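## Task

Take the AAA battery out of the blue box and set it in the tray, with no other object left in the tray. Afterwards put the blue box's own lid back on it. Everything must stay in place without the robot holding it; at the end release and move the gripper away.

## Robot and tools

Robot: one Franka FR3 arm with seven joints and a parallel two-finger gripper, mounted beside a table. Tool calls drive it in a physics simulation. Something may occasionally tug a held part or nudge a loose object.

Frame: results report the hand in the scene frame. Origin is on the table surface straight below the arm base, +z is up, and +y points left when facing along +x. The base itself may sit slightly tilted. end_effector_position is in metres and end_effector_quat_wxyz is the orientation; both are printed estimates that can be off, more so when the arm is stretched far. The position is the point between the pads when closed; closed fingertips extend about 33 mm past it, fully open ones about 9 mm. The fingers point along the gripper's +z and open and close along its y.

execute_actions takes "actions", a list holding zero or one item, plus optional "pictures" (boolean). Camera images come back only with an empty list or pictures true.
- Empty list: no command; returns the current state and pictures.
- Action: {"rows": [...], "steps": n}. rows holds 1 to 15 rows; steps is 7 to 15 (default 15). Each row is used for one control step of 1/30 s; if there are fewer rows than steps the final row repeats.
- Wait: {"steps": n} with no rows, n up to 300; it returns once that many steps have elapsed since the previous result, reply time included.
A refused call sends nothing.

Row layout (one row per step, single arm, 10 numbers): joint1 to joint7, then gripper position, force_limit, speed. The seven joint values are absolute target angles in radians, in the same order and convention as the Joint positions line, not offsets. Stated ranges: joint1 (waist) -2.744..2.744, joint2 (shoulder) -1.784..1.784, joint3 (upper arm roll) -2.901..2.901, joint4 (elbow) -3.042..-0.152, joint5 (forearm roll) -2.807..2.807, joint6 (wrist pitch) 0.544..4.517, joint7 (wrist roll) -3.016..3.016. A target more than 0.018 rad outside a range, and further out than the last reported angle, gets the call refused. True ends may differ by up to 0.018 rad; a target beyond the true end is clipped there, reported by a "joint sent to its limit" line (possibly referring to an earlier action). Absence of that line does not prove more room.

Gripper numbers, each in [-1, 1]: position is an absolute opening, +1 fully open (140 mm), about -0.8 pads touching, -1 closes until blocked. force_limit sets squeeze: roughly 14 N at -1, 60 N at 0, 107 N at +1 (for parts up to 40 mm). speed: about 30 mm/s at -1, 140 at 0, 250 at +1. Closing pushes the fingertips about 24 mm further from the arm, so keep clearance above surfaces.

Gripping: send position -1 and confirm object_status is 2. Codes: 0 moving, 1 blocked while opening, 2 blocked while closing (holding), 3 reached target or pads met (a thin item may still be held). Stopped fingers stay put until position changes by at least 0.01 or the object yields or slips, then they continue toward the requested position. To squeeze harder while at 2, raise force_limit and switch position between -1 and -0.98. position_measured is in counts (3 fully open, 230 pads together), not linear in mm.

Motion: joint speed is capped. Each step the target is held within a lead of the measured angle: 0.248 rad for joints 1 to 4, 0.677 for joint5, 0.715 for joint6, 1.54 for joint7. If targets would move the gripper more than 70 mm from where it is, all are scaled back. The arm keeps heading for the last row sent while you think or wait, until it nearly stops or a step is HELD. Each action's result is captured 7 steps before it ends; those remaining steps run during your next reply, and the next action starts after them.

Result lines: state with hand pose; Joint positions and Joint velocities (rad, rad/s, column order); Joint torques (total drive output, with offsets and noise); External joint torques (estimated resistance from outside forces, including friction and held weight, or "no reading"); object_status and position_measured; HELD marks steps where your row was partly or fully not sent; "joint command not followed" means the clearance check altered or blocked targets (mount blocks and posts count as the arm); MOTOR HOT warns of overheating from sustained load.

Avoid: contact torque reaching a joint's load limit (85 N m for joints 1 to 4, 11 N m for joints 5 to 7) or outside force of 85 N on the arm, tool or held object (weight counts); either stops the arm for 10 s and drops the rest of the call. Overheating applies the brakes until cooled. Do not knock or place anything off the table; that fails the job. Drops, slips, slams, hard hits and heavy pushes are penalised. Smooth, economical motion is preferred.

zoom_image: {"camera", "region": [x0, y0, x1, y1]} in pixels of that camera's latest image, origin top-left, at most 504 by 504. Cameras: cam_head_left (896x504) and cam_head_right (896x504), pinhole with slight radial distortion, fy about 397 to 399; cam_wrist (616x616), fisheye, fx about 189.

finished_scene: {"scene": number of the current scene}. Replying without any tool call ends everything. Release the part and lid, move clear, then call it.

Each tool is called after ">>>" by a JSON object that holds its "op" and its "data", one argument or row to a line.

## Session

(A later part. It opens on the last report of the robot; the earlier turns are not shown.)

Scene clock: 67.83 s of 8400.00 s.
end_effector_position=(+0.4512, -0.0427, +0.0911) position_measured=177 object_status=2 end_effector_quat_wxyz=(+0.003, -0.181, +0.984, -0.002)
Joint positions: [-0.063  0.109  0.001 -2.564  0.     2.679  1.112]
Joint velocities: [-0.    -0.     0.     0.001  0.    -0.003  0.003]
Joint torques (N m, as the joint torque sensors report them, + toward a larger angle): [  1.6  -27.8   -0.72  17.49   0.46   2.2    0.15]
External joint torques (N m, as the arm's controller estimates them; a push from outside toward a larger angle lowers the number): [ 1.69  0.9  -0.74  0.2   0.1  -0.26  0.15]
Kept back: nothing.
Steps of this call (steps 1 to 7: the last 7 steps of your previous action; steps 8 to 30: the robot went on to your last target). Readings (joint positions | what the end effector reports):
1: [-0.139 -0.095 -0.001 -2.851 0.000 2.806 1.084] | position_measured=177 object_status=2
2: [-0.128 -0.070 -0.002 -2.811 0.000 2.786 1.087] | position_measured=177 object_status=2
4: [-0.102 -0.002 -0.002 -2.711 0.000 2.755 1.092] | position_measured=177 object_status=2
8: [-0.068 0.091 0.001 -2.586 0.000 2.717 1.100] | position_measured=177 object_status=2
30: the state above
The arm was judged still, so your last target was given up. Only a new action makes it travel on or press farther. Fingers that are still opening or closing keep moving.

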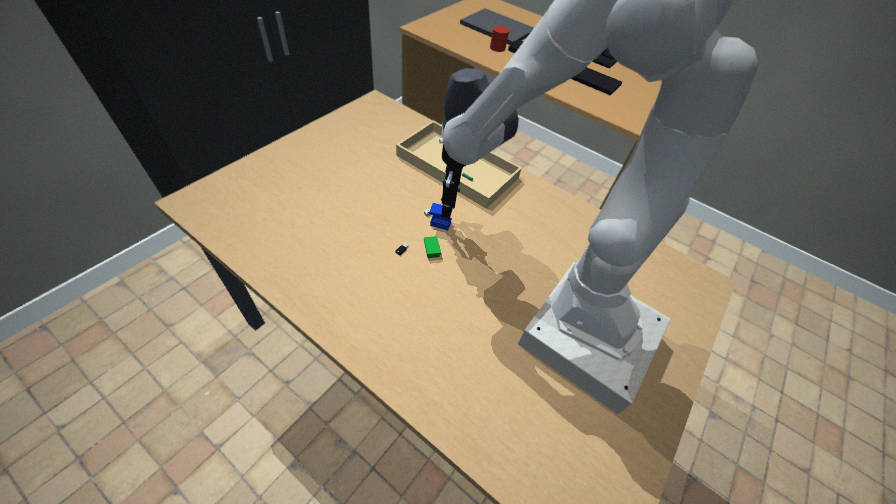

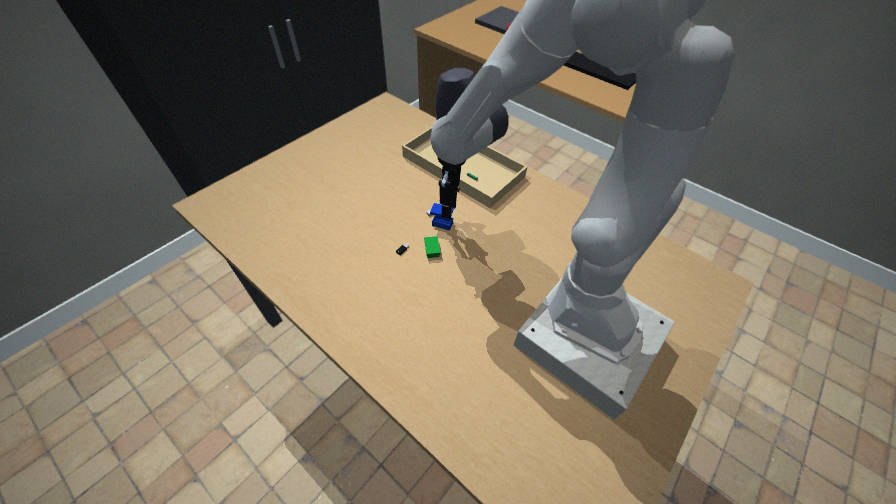

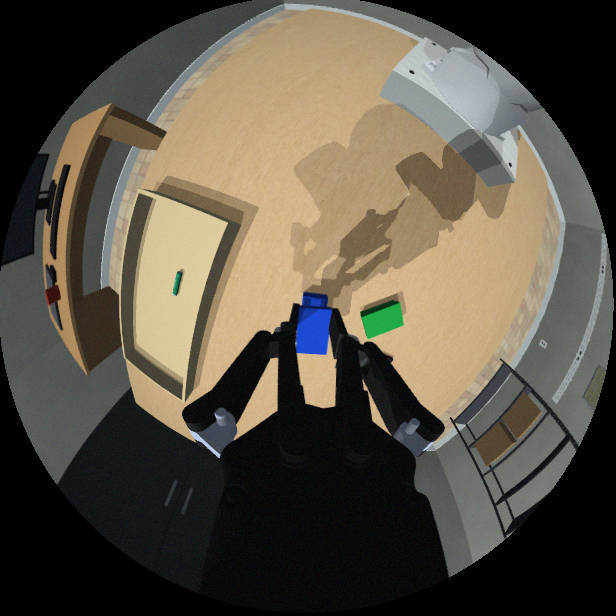

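>>> {"op": "execute_actions", "data": {
  "actions": [
    {"rows":[[-0.06,0.15,0,-2.551,0,2.705,1.1,-1,-0.3,-0.5],[-0.06,0.15,0,-2.551,0,2.705,1.1,-1,-0.3,-0.5],[-0.06,0.15,0,-2.551,0,2.705,1.1,-1,-0.3,-0.5],[-0.06,0.205,0,-2.537,0,2.745,1.1,-1,-0.3,-0.5]],"steps":15}
  ]
}}

>>> {"op": "execute_actions", "data": {
  "actions": [
    {"steps":25}
  ],
  "pictures": true
}}

>>> {"op": "zoom_image", "data": {
  "camera": "cam_wrist",
  "region": [250,260,380,390]
}}

>>> {"op": "zoom_image", "data": {
  "camera": "cam_head_left",
  "region": [410,180,480,250]
}}

Scene clock: 68.73 s of 8400.00 s.
end_effector_position=(+0.4490, -0.0425, +0.0618) position_measured=177 object_status=2 end_effector_quat_wxyz=(-0.008, -0.183, +0.983, +0.001)
Joint positions: [-0.062  0.197  0.001 -2.543  0.     2.721  1.108]
Joint velocities: [ 0.     0.158 -0.001  0.004 -0.002  0.107 -0.015]
Joint torques (N m, as the joint torque sensors report them, + toward a larger angle): [  2.38 -32.48  -0.9   18.83   0.36   3.34  -0.29]
External joint torques (N m, as the arm's controller estimates them; a push from outside toward a larger angle lowers the number): [ 2.46  2.4  -1.03  0.36  0.04  0.49 -0.29]
Steps of this call (steps 1 to 19: nothing new was sent; steps 20 to 27: the first 8 steps of this action). Readings (joint positions | what the end effector reports):
20: [-0.063 0.115 0.001 -2.561 0.000 2.682 1.113] | position_measured=177 object_status=2
21: [-0.063 0.125 0.001 -2.556 0.000 2.686 1.112] | position_measured=177 object_status=2
23: [-0.062 0.147 0.001 -2.550 0.000 2.697 1.110] | position_measured=177 object_status=2
27: the state above

Scene clock: 69.57 s of 8400.00 s.
end_effector_position=(+0.4557, -0.0431, +0.0617) position_measured=177 object_status=2 end_effector_quat_wxyz=(+0.000, -0.185, +0.983, -0.001)
Joint positions: [-0.062  0.204  0.001 -2.539  0.     2.742  1.104]
Joint velocities: [-0.001  0.001  0.001 -0.001  0.001  0.    -0.002]
Joint torques (N m, as the joint torque sensors report them, + toward a larger angle): [  1.48 -29.91  -1.38  16.04   0.37   2.83  -0.23]
External joint torques (N m, as the arm's controller estimates them; a push from outside toward a larger angle lowers the number): [ 1.56  0.73 -1.5  -0.06  0.05  0.4  -0.23]
Kept back: nothing.
Steps of this call (steps 1 to 7: the last 7 steps of your previous action; steps 8 to 25: the robot went on to your last target). Readings (joint positions | what the end effector reports):
1: [-0.062 0.201 0.001 -2.542 0.000 2.725 1.107] | position_measured=177 object_status=2
2: [-0.062 0.203 0.001 -2.542 0.000 2.728 1.107] | position_measured=177 object_status=2
4: [-0.062 0.204 0.001 -2.541 0.000 2.732 1.106] | position_measured=177 object_status=2
8: [-0.062 0.204 0.001 -2.539 0.000 2.738 1.105] | position_measured=177 object_status=2
25: the state above

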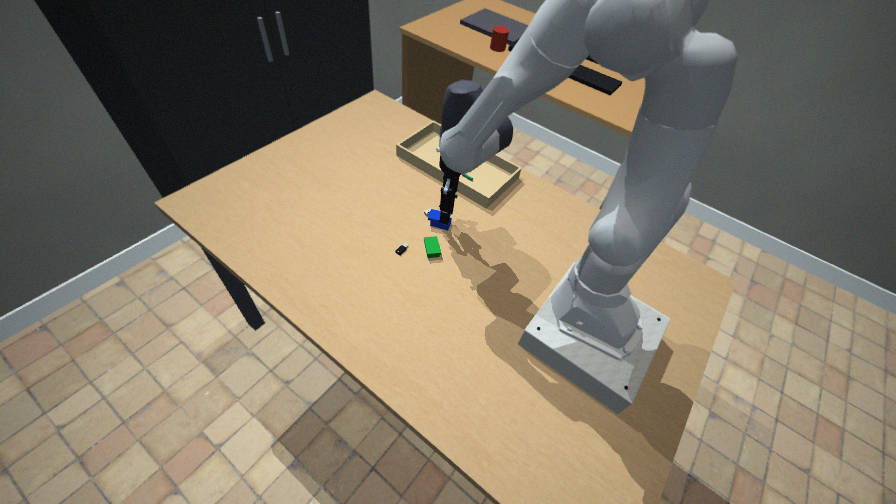

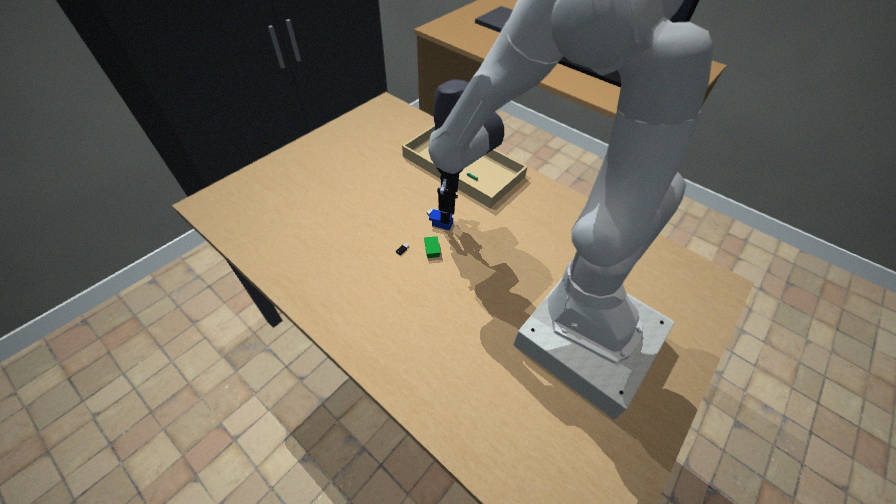

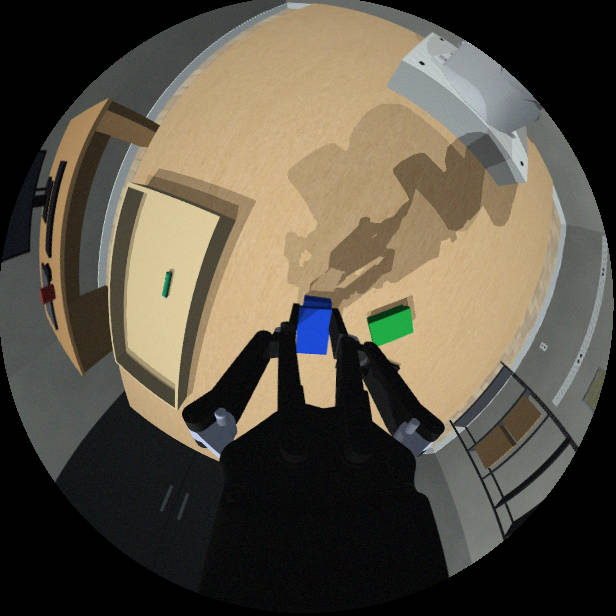

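Region (250, 260, 380, 390) of cam_wrist's 616x616 image, scaled by 3.877, with more detail than that image has.

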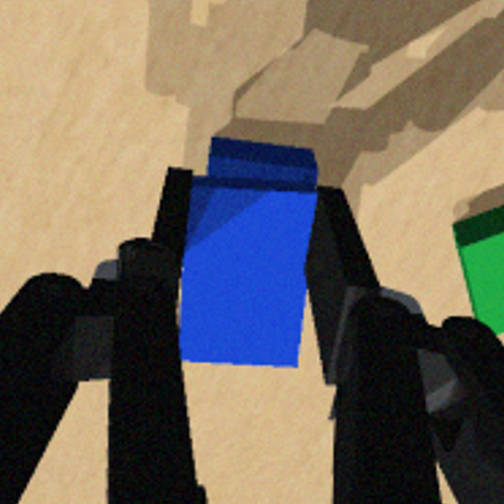

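Region (410, 180, 480, 250) of cam_head_left's 896x504 image, scaled by 7.200, with more detail than that image has.

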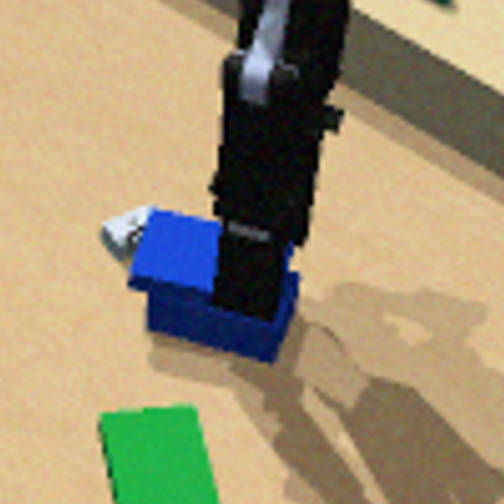

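>>> {"op": "execute_actions", "data": {
  "actions": [
    {"rows":[[-0.059,0.197,0,-2.553,0,2.75,1.1,-1,-0.3,-0.5]],"steps":15}
  ]
}}

>>> {"op": "execute_actions", "data": {
  "actions": [
    {"steps":20}
  ],
  "pictures": true
}}

>>> {"op": "zoom_image", "data": {
  "camera": "cam_wrist",
  "region": [270,270,360,360]
}}

>>> {"op": "zoom_image", "data": {
  "camera": "cam_head_left",
  "region": [410,180,480,250]
}}

Scene clock: 70.27 s of 8400.00 s.
end_effector_position=(+0.4511, -0.0424, +0.0606) position_measured=177 object_status=2 end_effector_quat_wxyz=(-0.001, -0.186, +0.983, -0.001)
Joint positions: [-0.062  0.199  0.001 -2.551  0.     2.746  1.103]
Joint velocities: [-0.001 -0.002 -0.001 -0.005  0.     0.006 -0.001]
Joint torques (N m, as the joint torque sensors report them, + toward a larger angle): [  2.36 -30.98  -0.66  13.83   0.33   2.83  -0.16]
External joint torques (N m, as the arm's controller estimates them; a push from outside toward a larger angle lowers the number): [ 2.44 -0.73 -0.78 -2.15  0.02  0.4  -0.16]
Steps of this call (steps 1 to 13: the robot went on to your last target; steps 14 to 21: the first 8 steps of this action). Readings (joint positions | what the end effector reports):
14: [-0.062 0.203 0.001 -2.541 0.000 2.744 1.103] | position_measured=177 object_status=2
15: [-0.062 0.201 0.001 -2.544 0.000 2.744 1.103] | position_measured=177 object_status=2
17: [-0.062 0.200 0.001 -2.548 0.000 2.745 1.103] | position_measured=177 object_status=2
21: the state above

Scene clock: 70.93 s of 8400.00 s.
end_effector_position=(+0.4514, -0.0424, +0.0608) position_measured=177 object_status=2 end_effector_quat_wxyz=(-0.001, -0.186, +0.983, -0.001)
Joint positions: [-0.062  0.199  0.001 -2.551  0.     2.747  1.103]
Joint velocities: [-0.001 -0.     0.001 -0.001 -0.001 -0.    -0.002]
Joint torques (N m, as the joint torque sensors report them, + toward a larger angle): [  2.23 -30.98  -0.79  13.89   0.4    2.96  -0.17]
External joint torques (N m, as the arm's controller estimates them; a push from outside toward a larger angle lowers the number): [ 2.33 -0.64 -0.88 -2.07  0.09  0.53 -0.17]
Kept back: nothing.
Steps of this call (steps 1 to 7: the last 7 steps of your previous action; steps 8 to 15: the robot went on to your last target; steps 16 to 20: nothing new was sent). Readings (joint positions | what the end effector reports):
1: [-0.062 0.199 0.001 -2.551 0.000 2.746 1.103] | position_measured=177 object_status=2
2: [-0.062 0.199 0.001 -2.551 0.000 2.747 1.103] | position_measured=177 object_status=2
4: [-0.062 0.199 0.001 -2.551 0.000 2.747 1.103] | position_measured=177 object_status=2
8: [-0.062 0.199 0.001 -2.551 0.000 2.747 1.103] | position_measured=177 object_status=2
20: the state above
The arm was judged still, so your last target was given up. Only a new action makes it travel on or press farther. Fingers that are still opening or closing keep moving.

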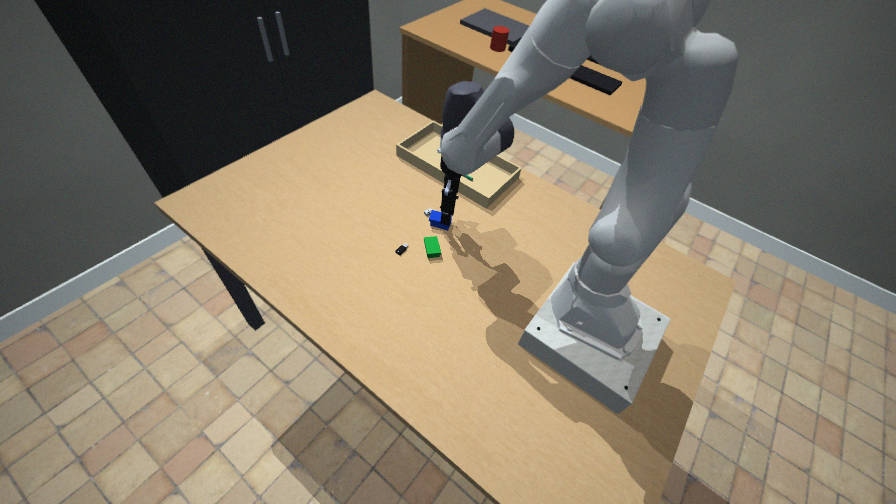

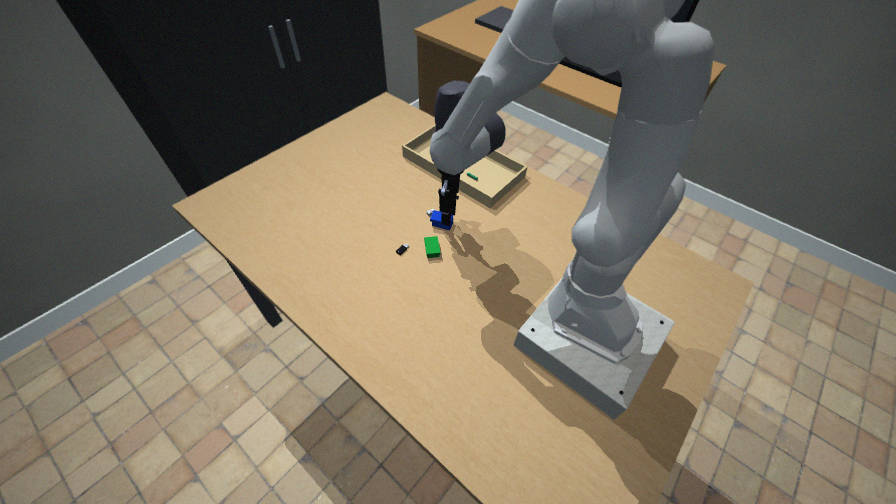

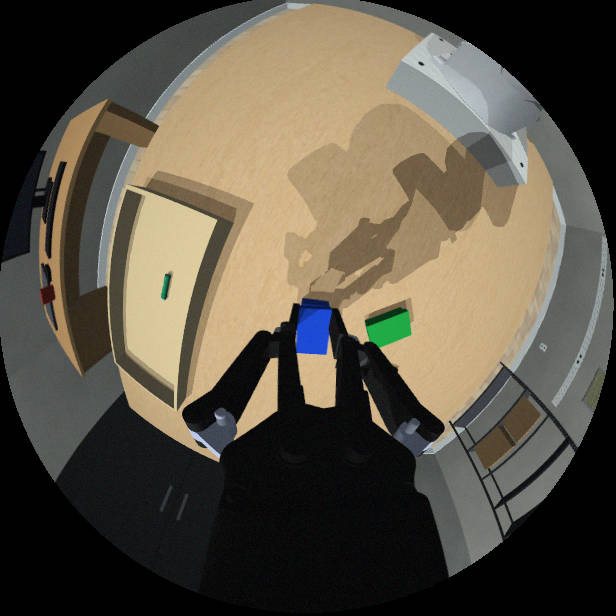

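Region (270, 270, 360, 360) of cam_wrist's 616x616 image, scaled by 5.600, with more detail than that image has.

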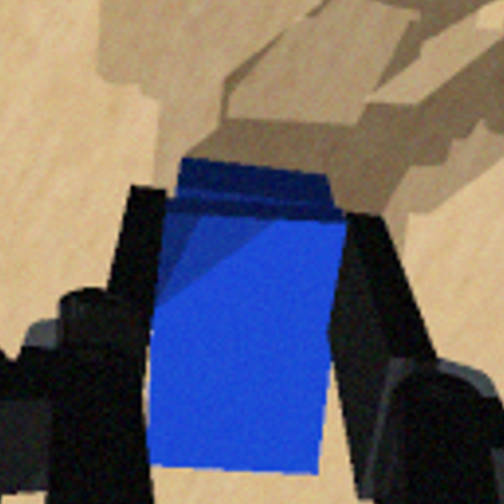

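Region (410, 180, 480, 250) of cam_head_left's 896x504 image, scaled by 7.200, with more detail than that image has.

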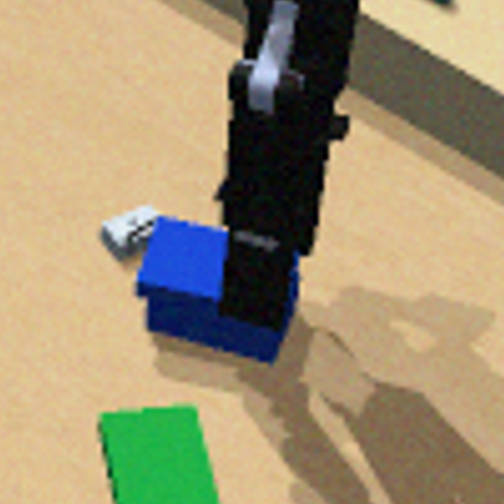

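>>> {"op": "execute_actions", "data": {
  "actions": [
    {"rows":[[-0.059,0.205,0,-2.55,0,2.756,1.1,-1,-0.3,-0.5],[-0.059,0.21,0,-2.549,0,2.76,1.1,-1,-0.3,-0.5],[-0.059,0.215,0,-2.547,0,2.764,1.1,-1,-0.3,-0.5],[-0.059,0.22,0,-2.546,0,2.767,1.1,-1,-0.3,-0.5],[-0.059,0.225,0,-2.545,0,2.771,1.1,-1,-0.3,-0.5],[-0.059,0.229,0,-2.544,0,2.774,1.1,-1,-0.3,-0.5]],"steps":15}
  ]
}}

>>> {"op": "execute_actions", "data": {
  "actions": [
    {"steps":18}
  ],
  "pictures": true
}}

>>> {"op": "zoom_image", "data": {
  "camera": "cam_wrist",
  "region": [270,270,360,360]
}}

>>> {"op": "zoom_image", "data": {
  "camera": "cam_head_left",
  "region": [410,190,470,250]
}}

Scene clock: 71.63 s of 8400.00 s.
end_effector_position=(+0.4573, -0.0429, +0.0583) position_measured=177 object_status=2 end_effector_quat_wxyz=(+0.005, -0.186, +0.983, -0.003)
Joint positions: [-0.062  0.213  0.001 -2.542  0.     2.764  1.103]
Joint velocities: [-0.     0.023  0.001  0.022 -0.     0.054 -0.003]
Joint torques (N m, as the joint torque sensors report them, + toward a larger angle): [  1.98 -21.35  -0.81  11.74   0.44   2.65  -0.05]
External joint torques (N m, as the arm's controller estimates them; a push from outside toward a larger angle lowers the number): [ 2.01  9.86 -0.99 -4.27  0.15  0.13 -0.05]
Steps of this call (steps 1 to 13: nothing new was sent; steps 14 to 21: the first 8 steps of this action). Readings (joint positions | what the end effector reports):
14: [-0.062 0.199 0.001 -2.551 0.000 2.748 1.103] | position_measured=177 object_status=2
15: [-0.062 0.201 0.001 -2.551 0.000 2.750 1.103] | position_measured=177 object_status=2
17: [-0.062 0.207 0.001 -2.549 0.000 2.754 1.103] | position_measured=177 object_status=2
21: the state above

Scene clock: 72.23 s of 8400.00 s.
end_effector_position=(+0.4600, -0.0432, +0.0583) position_measured=177 object_status=2 end_effector_quat_wxyz=(+0.008, -0.186, +0.983, -0.004)
Joint positions: [-0.062  0.216  0.001 -2.541  0.     2.773  1.103]
Joint velocities: [-0.001  0.001 -0.    -0.002 -0.     0.002 -0.001]
Joint torques (N m, as the joint torque sensors report them, + toward a larger angle): [  1.96 -22.84  -1.29  13.2    0.32   2.74  -0.21]
External joint torques (N m, as the arm's controller estimates them; a push from outside toward a larger angle lowers the number): [ 2.09  7.95 -1.37 -2.63  0.01  0.28 -0.21]
Kept back: nothing.
Steps of this call (steps 1 to 7: the last 7 steps of your previous action; steps 8 to 15: the robot went on to your last target; steps 16 to 18: nothing new was sent). Readings (joint positions | what the end effector reports):
1: [-0.062 0.214 0.001 -2.542 0.000 2.766 1.103] | position_measured=177 object_status=2
2: [-0.062 0.215 0.001 -2.541 0.000 2.767 1.103] | position_measured=177 object_status=2
4: [-0.062 0.215 0.001 -2.541 0.000 2.769 1.103] | position_measured=177 object_status=2
8: [-0.062 0.216 0.001 -2.541 0.000 2.771 1.103] | position_measured=177 object_status=2
18: the state above
The arm was judged still, so your last target was given up. Only a new action makes it travel on or press farther. Fingers that are still opening or closing keep moving.

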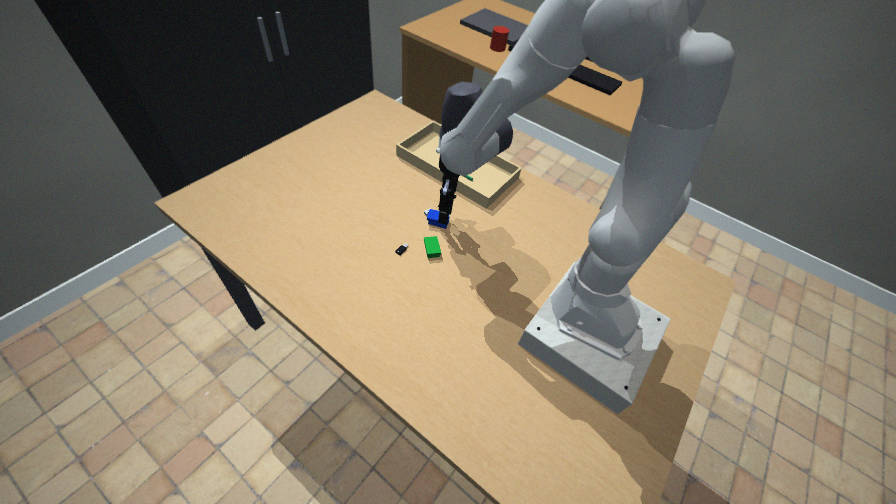

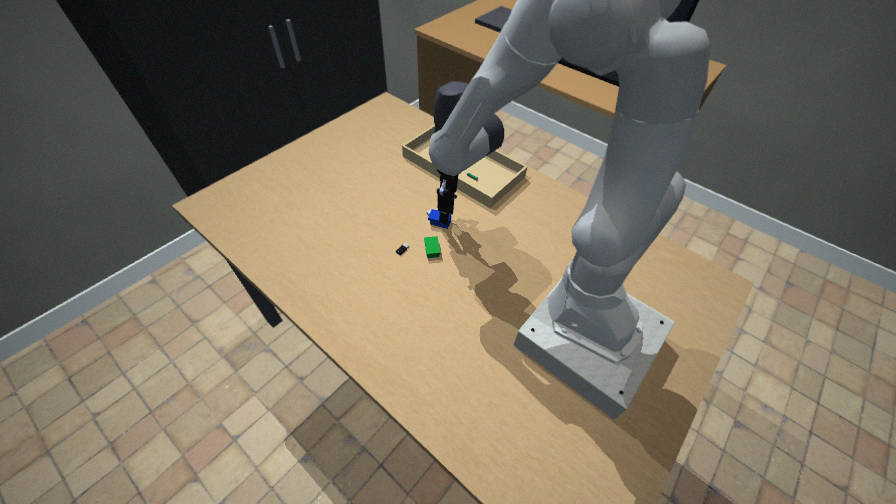

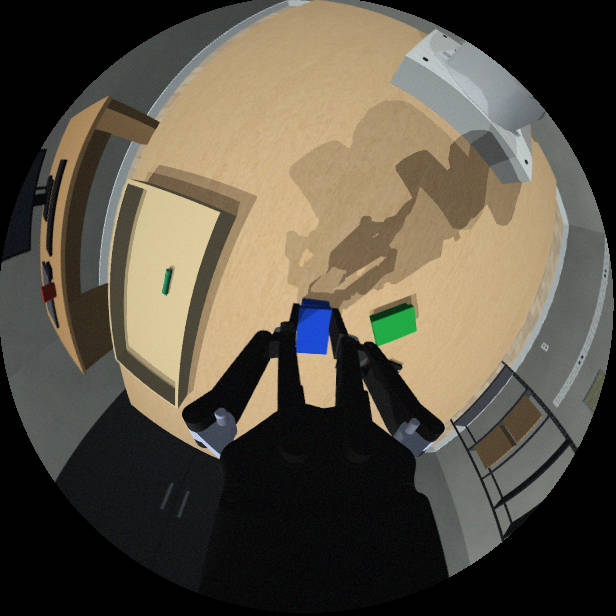

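Region (270, 270, 360, 360) of cam_wrist's 616x616 image, scaled by 5.600, with more detail than that image has.

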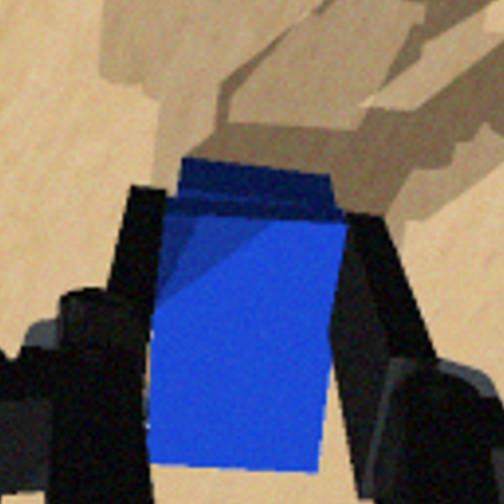

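Region (410, 190, 470, 250) of cam_head_left's 896x504 image, scaled by 8.400, with more detail than that image has.

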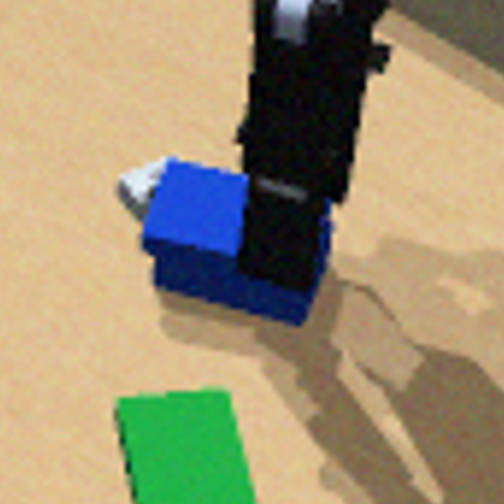

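>>> {"op": "execute_actions", "data": {
  "actions": [
    {"rows":[[-0.062,0.19,0,-2.553,0,2.745,1.1,-1,-0.3,-0.5],[-0.062,0.19,0,-2.553,0,2.745,1.1,-1,-0.3,-0.5],[-0.062,0.19,0,-2.553,0,2.745,1.1,-1,-0.3,-0.5],[-0.062,0.19,0,-2.553,0,2.745,1.1,-1,-0.3,-0.5],[-0.062,0.19,0,-2.553,0,2.745,1.1,-1,-0.3,-0.5],[-0.062,0.19,0,-2.553,0,2.745,1.1,-1,-0.3,-0.5],[-0.064,0.185,0,-2.562,0,2.748,1.1,-1,-0.3,-0.5]],"steps":15}
  ]
}}

>>> {"op": "execute_actions", "data": {
  "actions": [
    {"steps":20}
  ],
  "pictures": true
}}

>>> {"op": "zoom_image", "data": {
  "camera": "cam_wrist",
  "region": [270,270,360,360]
}}

>>> {"op": "zoom_image", "data": {
  "camera": "cam_head_left",
  "region": [410,190,470,250]
}}

Scene clock: 73.07 s of 8400.00 s.
end_effector_position=(+0.4548, -0.0427, +0.0647) position_measured=177 object_status=2 end_effector_quat_wxyz=(+0.006, -0.186, +0.983, -0.003)
Joint positions: [-0.062  0.189  0.001 -2.554  0.     2.754  1.103]
Joint velocities: [-0.    -0.043 -0.    -0.075  0.001 -0.025  0.002]
Joint torques (N m, as the joint torque sensors report them, + toward a larger angle): [ -0.37 -30.06  -1.08  14.2    0.41   2.28  -0.14]
External joint torques (N m, as the arm's controller estimates them; a push from outside toward a larger angle lowers the number): [-0.25 -0.56 -1.14 -2.14  0.08 -0.21 -0.14]
Steps of this call (steps 1 to 17: nothing new was sent; steps 18 to 25: the first 8 steps of this action). Readings (joint positions | what the end effector reports):
18: [-0.062 0.212 0.001 -2.543 0.000 2.770 1.103] | position_measured=177 object_status=2
19: [-0.062 0.205 0.001 -2.546 0.000 2.766 1.103] | position_measured=177 object_status=2
21: [-0.062 0.196 0.001 -2.549 0.000 2.760 1.103] | position_measured=177 object_status=2
25: the state above

Scene clock: 73.73 s of 8400.00 s.
end_effector_position=(+0.4508, -0.0423, +0.0637) position_measured=177 object_status=2 end_effector_quat_wxyz=(+0.002, -0.186, +0.983, -0.002)
Joint positions: [-0.062  0.187  0.001 -2.56   0.     2.751  1.103]
Joint velocities: [ 0.001  0.     0.     0.    -0.    -0.001 -0.002]
Joint torques (N m, as the joint torque sensors report them, + toward a larger angle): [ -1.   -30.56  -1.24  13.56   0.42   2.14  -0.23]
External joint torques (N m, as the arm's controller estimates them; a push from outside toward a larger angle lowers the number): [-1.   -0.62 -1.41 -2.48  0.11 -0.31 -0.23]
Kept back: nothing.
Steps of this call (steps 1 to 7: the last 7 steps of your previous action; steps 8 to 15: the robot went on to your last target; steps 16 to 20: nothing new was sent). Readings (joint positions | what the end effector reports):
1: [-0.062 0.188 0.001 -2.556 0.000 2.754 1.103] | position_measured=177 object_status=2
2: [-0.062 0.188 0.001 -2.558 0.000 2.753 1.103] | position_measured=177 object_status=2
4: [-0.062 0.187 0.001 -2.559 0.000 2.752 1.103] | position_measured=177 object_status=2
8: [-0.062 0.187 0.001 -2.560 0.000 2.751 1.103] | position_measured=177 object_status=2
20: the state above
The arm was judged still, so your last target was given up. Only a new action makes it travel on or press farther. Fingers that are still opening or closing keep moving.

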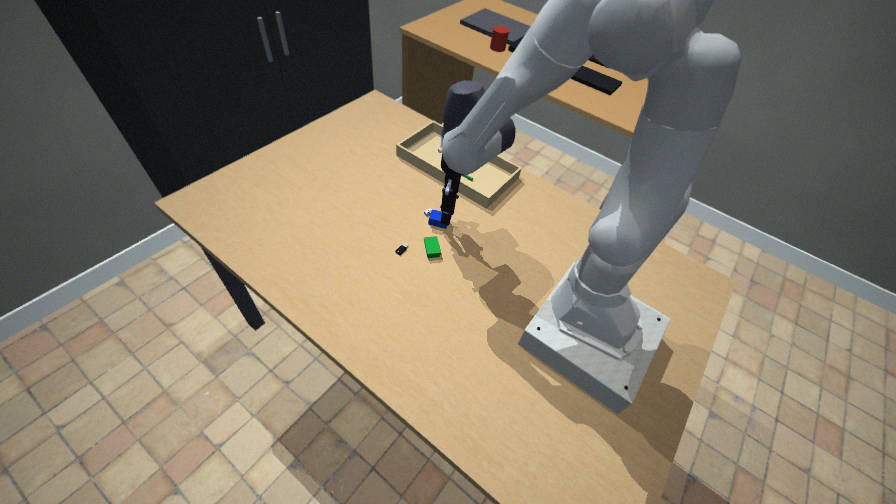

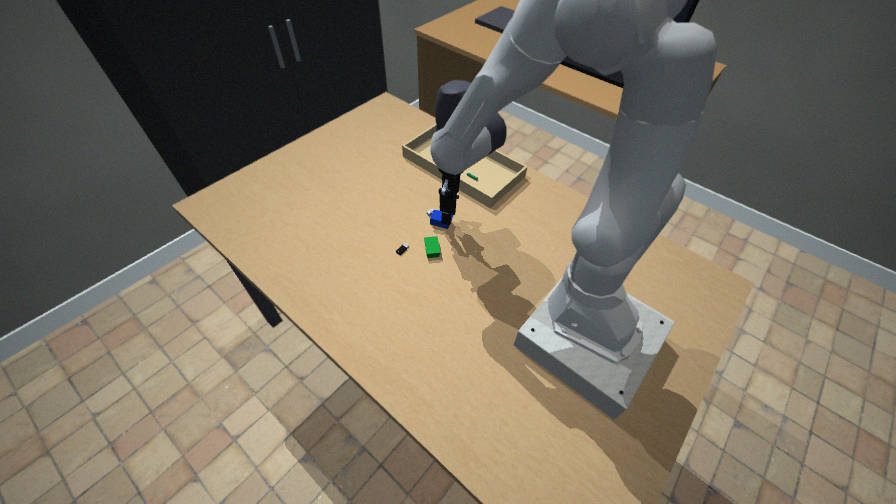

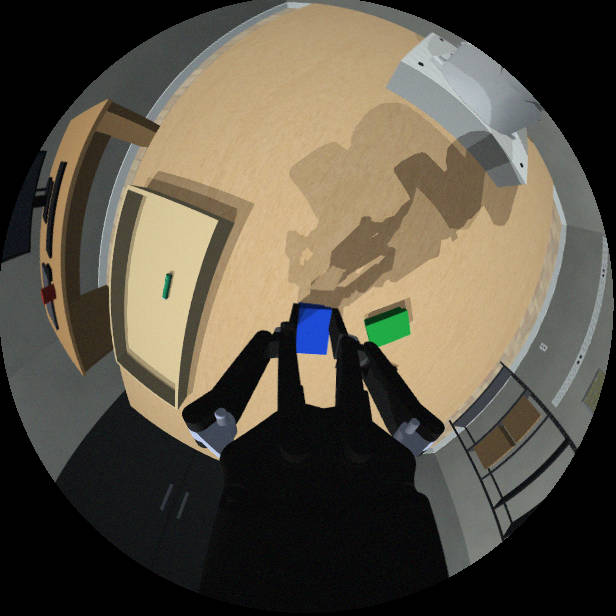

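Region (270, 270, 360, 360) of cam_wrist's 616x616 image, scaled by 5.600, with more detail than that image has.

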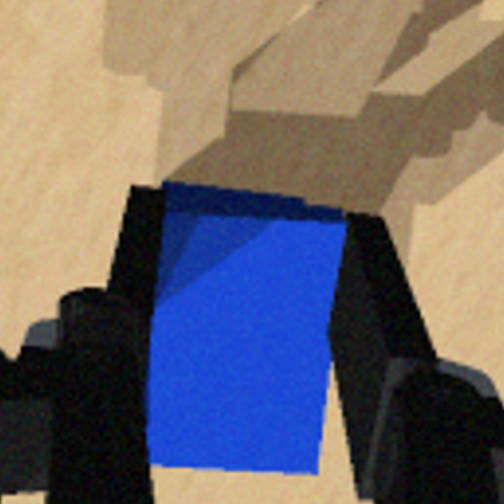

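Region (410, 190, 470, 250) of cam_head_left's 896x504 image, scaled by 8.400, with more detail than that image has.

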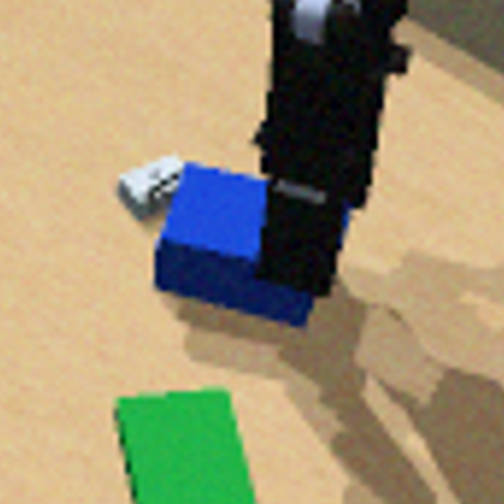

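>>> {"op": "execute_actions", "data": {
  "actions": [
    {"rows":[[-0.059,0.19,0,-2.552,0,2.747,1.1,-1,-0.3,-0.5]],"steps":12}
  ]
}}

>>> {"op": "execute_actions", "data": {
  "actions": [
    {"steps":15}
  ],
  "pictures": true
}}

>>> {"op": "zoom_image", "data": {
  "camera": "cam_wrist",
  "region": [270,270,360,360]
}}

Scene clock: 74.63 s of 8400.00 s.
end_effector_position=(+0.4536, -0.0426, +0.0647) position_measured=177 object_status=2 end_effector_quat_wxyz=(+0.004, -0.186, +0.983, -0.002)
Joint positions: [-0.062  0.188  0.001 -2.555  0.     2.75   1.103]
Joint velocities: [ 0.001  0.     0.001  0.014 -0.001 -0.    -0.   ]
Joint torques (N m, as the joint torque sensors report them, + toward a larger angle): [  2.14 -29.33  -0.99  15.98   0.32   2.2   -0.21]
External joint torques (N m, as the arm's controller estimates them; a push from outside toward a larger angle lowers the number): [ 2.15  0.55 -1.16  0.16  0.01 -0.2  -0.21]
Steps of this call (steps 1 to 22: nothing new was sent; steps 23 to 27: the first 5 steps of this action). Readings (joint positions | what the end effector reports):
23: [-0.062 0.187 0.001 -2.559 0.000 2.750 1.103] | position_measured=177 object_status=2
24: [-0.062 0.188 0.001 -2.558 0.000 2.750 1.103] | position_measured=177 object_status=2
26: [-0.062 0.188 0.001 -2.555 0.000 2.750 1.103] | position_measured=177 object_status=2
27: the state above

Scene clock: 75.13 s of 8400.00 s.
end_effector_position=(+0.4539, -0.0426, +0.0648) position_measured=177 object_status=2 end_effector_quat_wxyz=(+0.004, -0.186, +0.983, -0.002)
Joint positions: [-0.062  0.188  0.001 -2.554  0.     2.75   1.103]
Joint velocities: [-0.     0.001 -0.001 -0.001 -0.001 -0.     0.   ]
Joint torques (N m, as the joint torque sensors report them, + toward a larger angle): [  1.69 -28.67  -0.83  16.2    0.38   2.21  -0.18]
External joint torques (N m, as the arm's controller estimates them; a push from outside toward a larger angle lowers the number): [ 1.8   1.45 -0.9   0.09  0.06 -0.24 -0.18]
Kept back: nothing.
Steps of this call (steps 1 to 7: the last 7 steps of your previous action; steps 8 to 15: the robot went on to your last target). Readings (joint positions | what the end effector reports):
1: [-0.062 0.188 0.001 -2.554 0.000 2.750 1.103] | position_measured=177 object_status=2
2: [-0.062 0.188 0.001 -2.554 0.000 2.750 1.103] | position_measured=177 object_status=2
4: [-0.062 0.188 0.001 -2.554 0.000 2.750 1.103] | position_measured=177 object_status=2
8: [-0.062 0.188 0.001 -2.554 0.000 2.750 1.103] | position_measured=177 object_status=2
15: the state above
The arm was judged still, so your last target was given up. Only a new action makes it travel on or press farther. Fingers that are still opening or closing keep moving.

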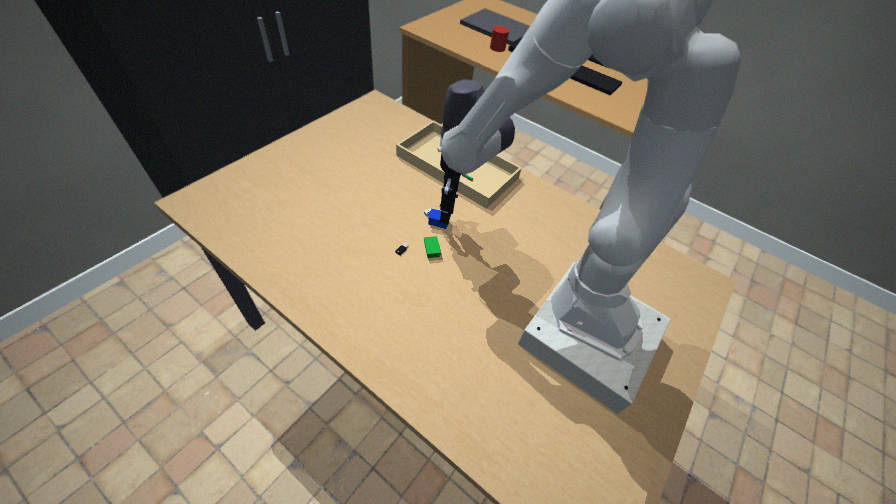

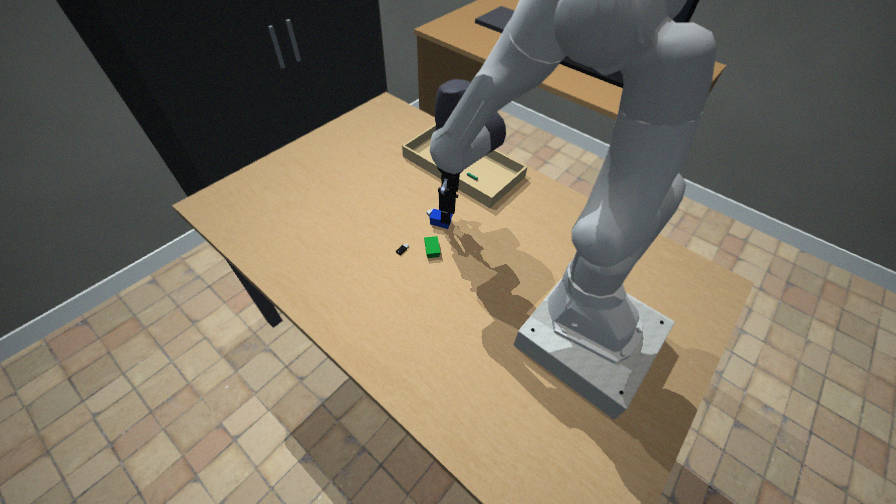

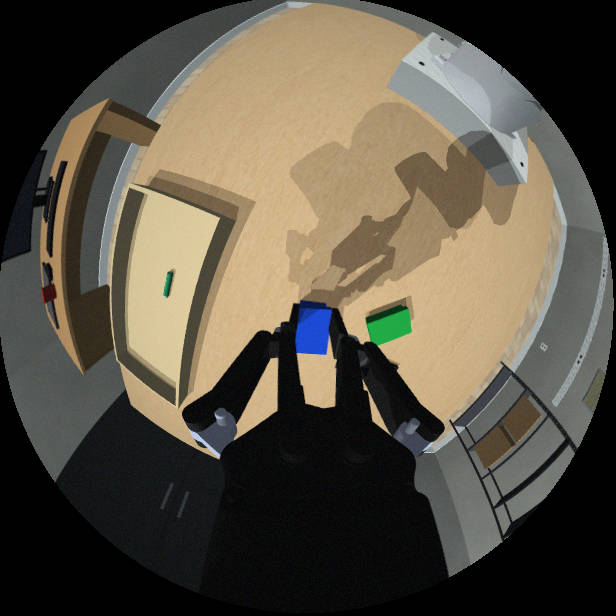

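Region (270, 270, 360, 360) of cam_wrist's 616x616 image, scaled by 5.600, with more detail than that image has.

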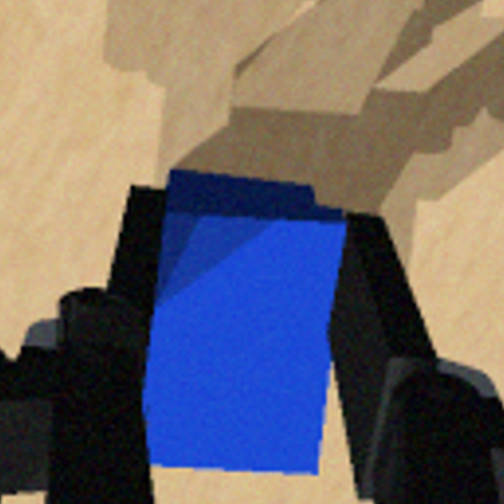

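>>> {"op": "execute_actions", "data": {
  "actions": [
    {"rows":[[-0.07,0.19,0,-2.552,0,2.747,1.1,-1,-0.3,-0.5]],"steps":12}
  ]
}}

>>> {"op": "execute_actions", "data": {
  "actions": [
    {"steps":15}
  ],
  "pictures": true
}}

>>> {"op": "zoom_image", "data": {
  "camera": "cam_wrist",
  "region": [270,270,360,360]
}}

Scene clock: 75.73 s of 8400.00 s.
end_effector_position=(+0.4536, -0.0449, +0.0648) position_measured=177 object_status=2 end_effector_quat_wxyz=(+0.004, -0.183, +0.983, -0.002)
Joint positions: [-0.067  0.188  0.001 -2.554  0.     2.749  1.103]
Joint velocities: [-0.014  0.001 -0.     0.     0.001  0.001 -0.002]
Joint torques (N m, as the joint torque sensors report them, + toward a larger angle): [ -0.48 -29.61  -1.05  15.41   0.34   2.22  -0.25]
External joint torques (N m, as the arm's controller estimates them; a push from outside toward a larger angle lowers the number): [-0.81  0.48 -1.54 -0.68  0.06 -0.23 -0.25]
Steps of this call (steps 1 to 13: nothing new was sent; steps 14 to 18: the first 5 steps of this action). Readings (joint positions | what the end effector reports):
14: [-0.062 0.188 0.001 -2.554 0.000 2.749 1.103] | position_measured=177 object_status=2
15: [-0.064 0.188 0.001 -2.554 0.000 2.749 1.103] | position_measured=177 object_status=2
17: [-0.066 0.188 0.001 -2.554 0.000 2.749 1.103] | position_measured=177 object_status=2
18: the state above

Scene clock: 76.23 s of 8400.00 s.
end_effector_position=(+0.4536, -0.0452, +0.0648) position_measured=177 object_status=2 end_effector_quat_wxyz=(+0.004, -0.183, +0.983, -0.002)
Joint positions: [-0.067  0.188  0.001 -2.554  0.     2.749  1.103]
Joint velocities: [-0.    -0.     0.001  0.    -0.001  0.    -0.001]
Joint torques (N m, as the joint torque sensors report them, + toward a larger angle): [ -1.13 -28.98  -1.06  16.48   0.36   2.21  -0.27]
External joint torques (N m, as the arm's controller estimates them; a push from outside toward a larger angle lowers the number): [-1.07  1.21 -1.18  0.34  0.05 -0.25 -0.27]
Kept back: nothing.
Steps of this call (steps 1 to 7: the last 7 steps of your previous action; steps 8 to 15: the robot went on to your last target). Readings (joint positions | what the end effector reports):
1: [-0.067 0.188 0.001 -2.554 0.000 2.749 1.103] | position_measured=177 object_status=2
2: [-0.067 0.188 0.001 -2.554 0.000 2.749 1.103] | position_measured=177 object_status=2
4: [-0.067 0.188 0.001 -2.554 0.000 2.749 1.103] | position_measured=177 object_status=2
8: [-0.067 0.188 0.001 -2.554 0.000 2.749 1.103] | position_measured=177 object_status=2
15: the state above
The arm was judged still, so your last target was given up. Only a new action makes it travel on or press farther. Fingers that are still opening or closing keep moving.

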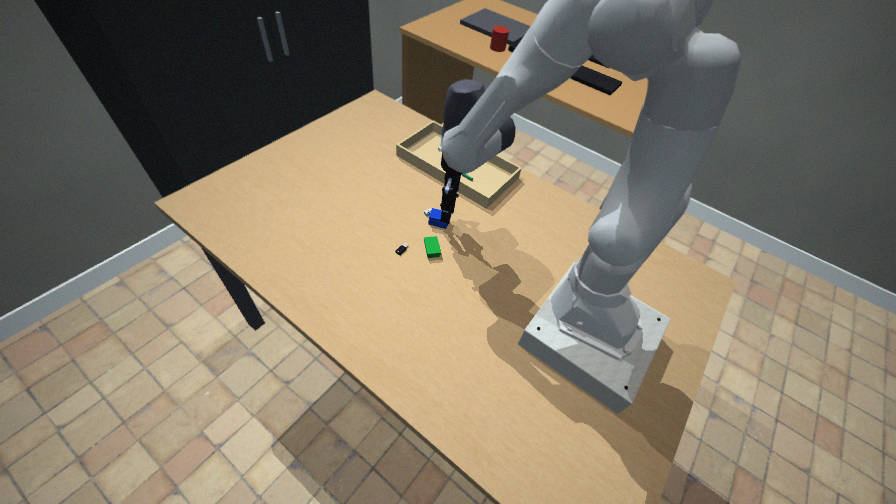

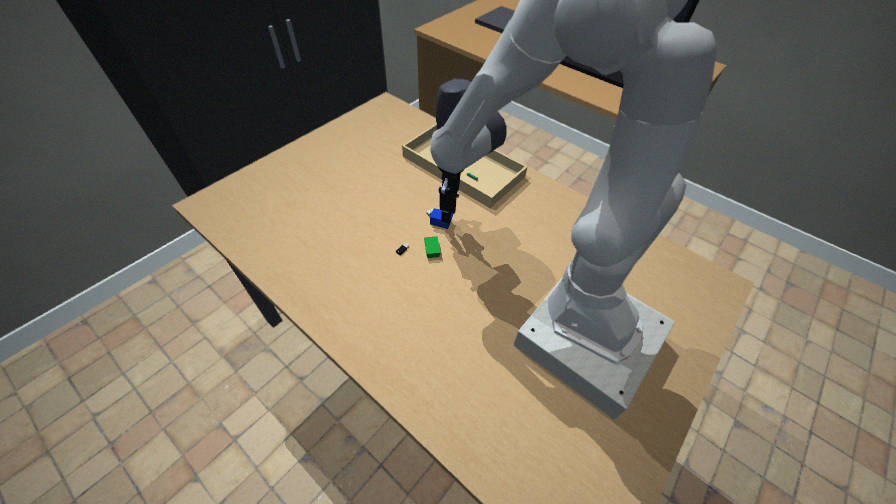

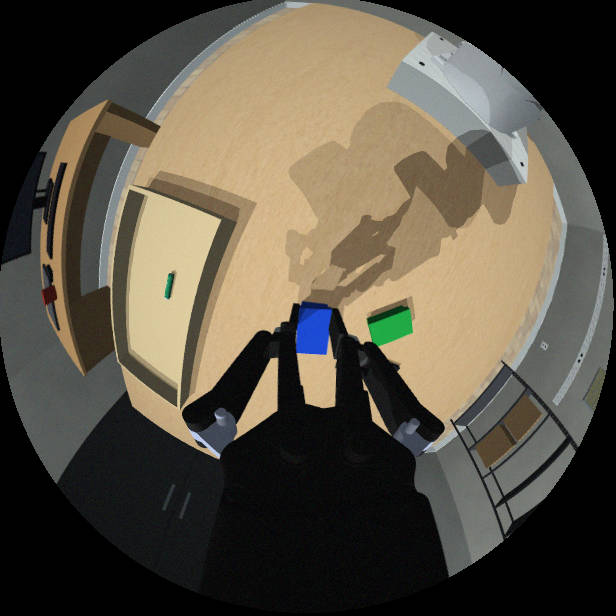

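Region (270, 270, 360, 360) of cam_wrist's 616x616 image, scaled by 5.600, with more detail than that image has.

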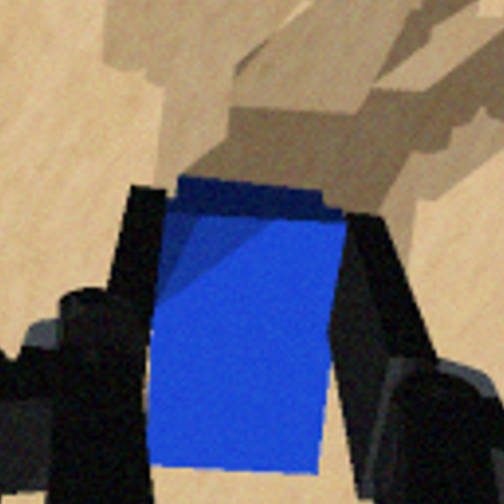

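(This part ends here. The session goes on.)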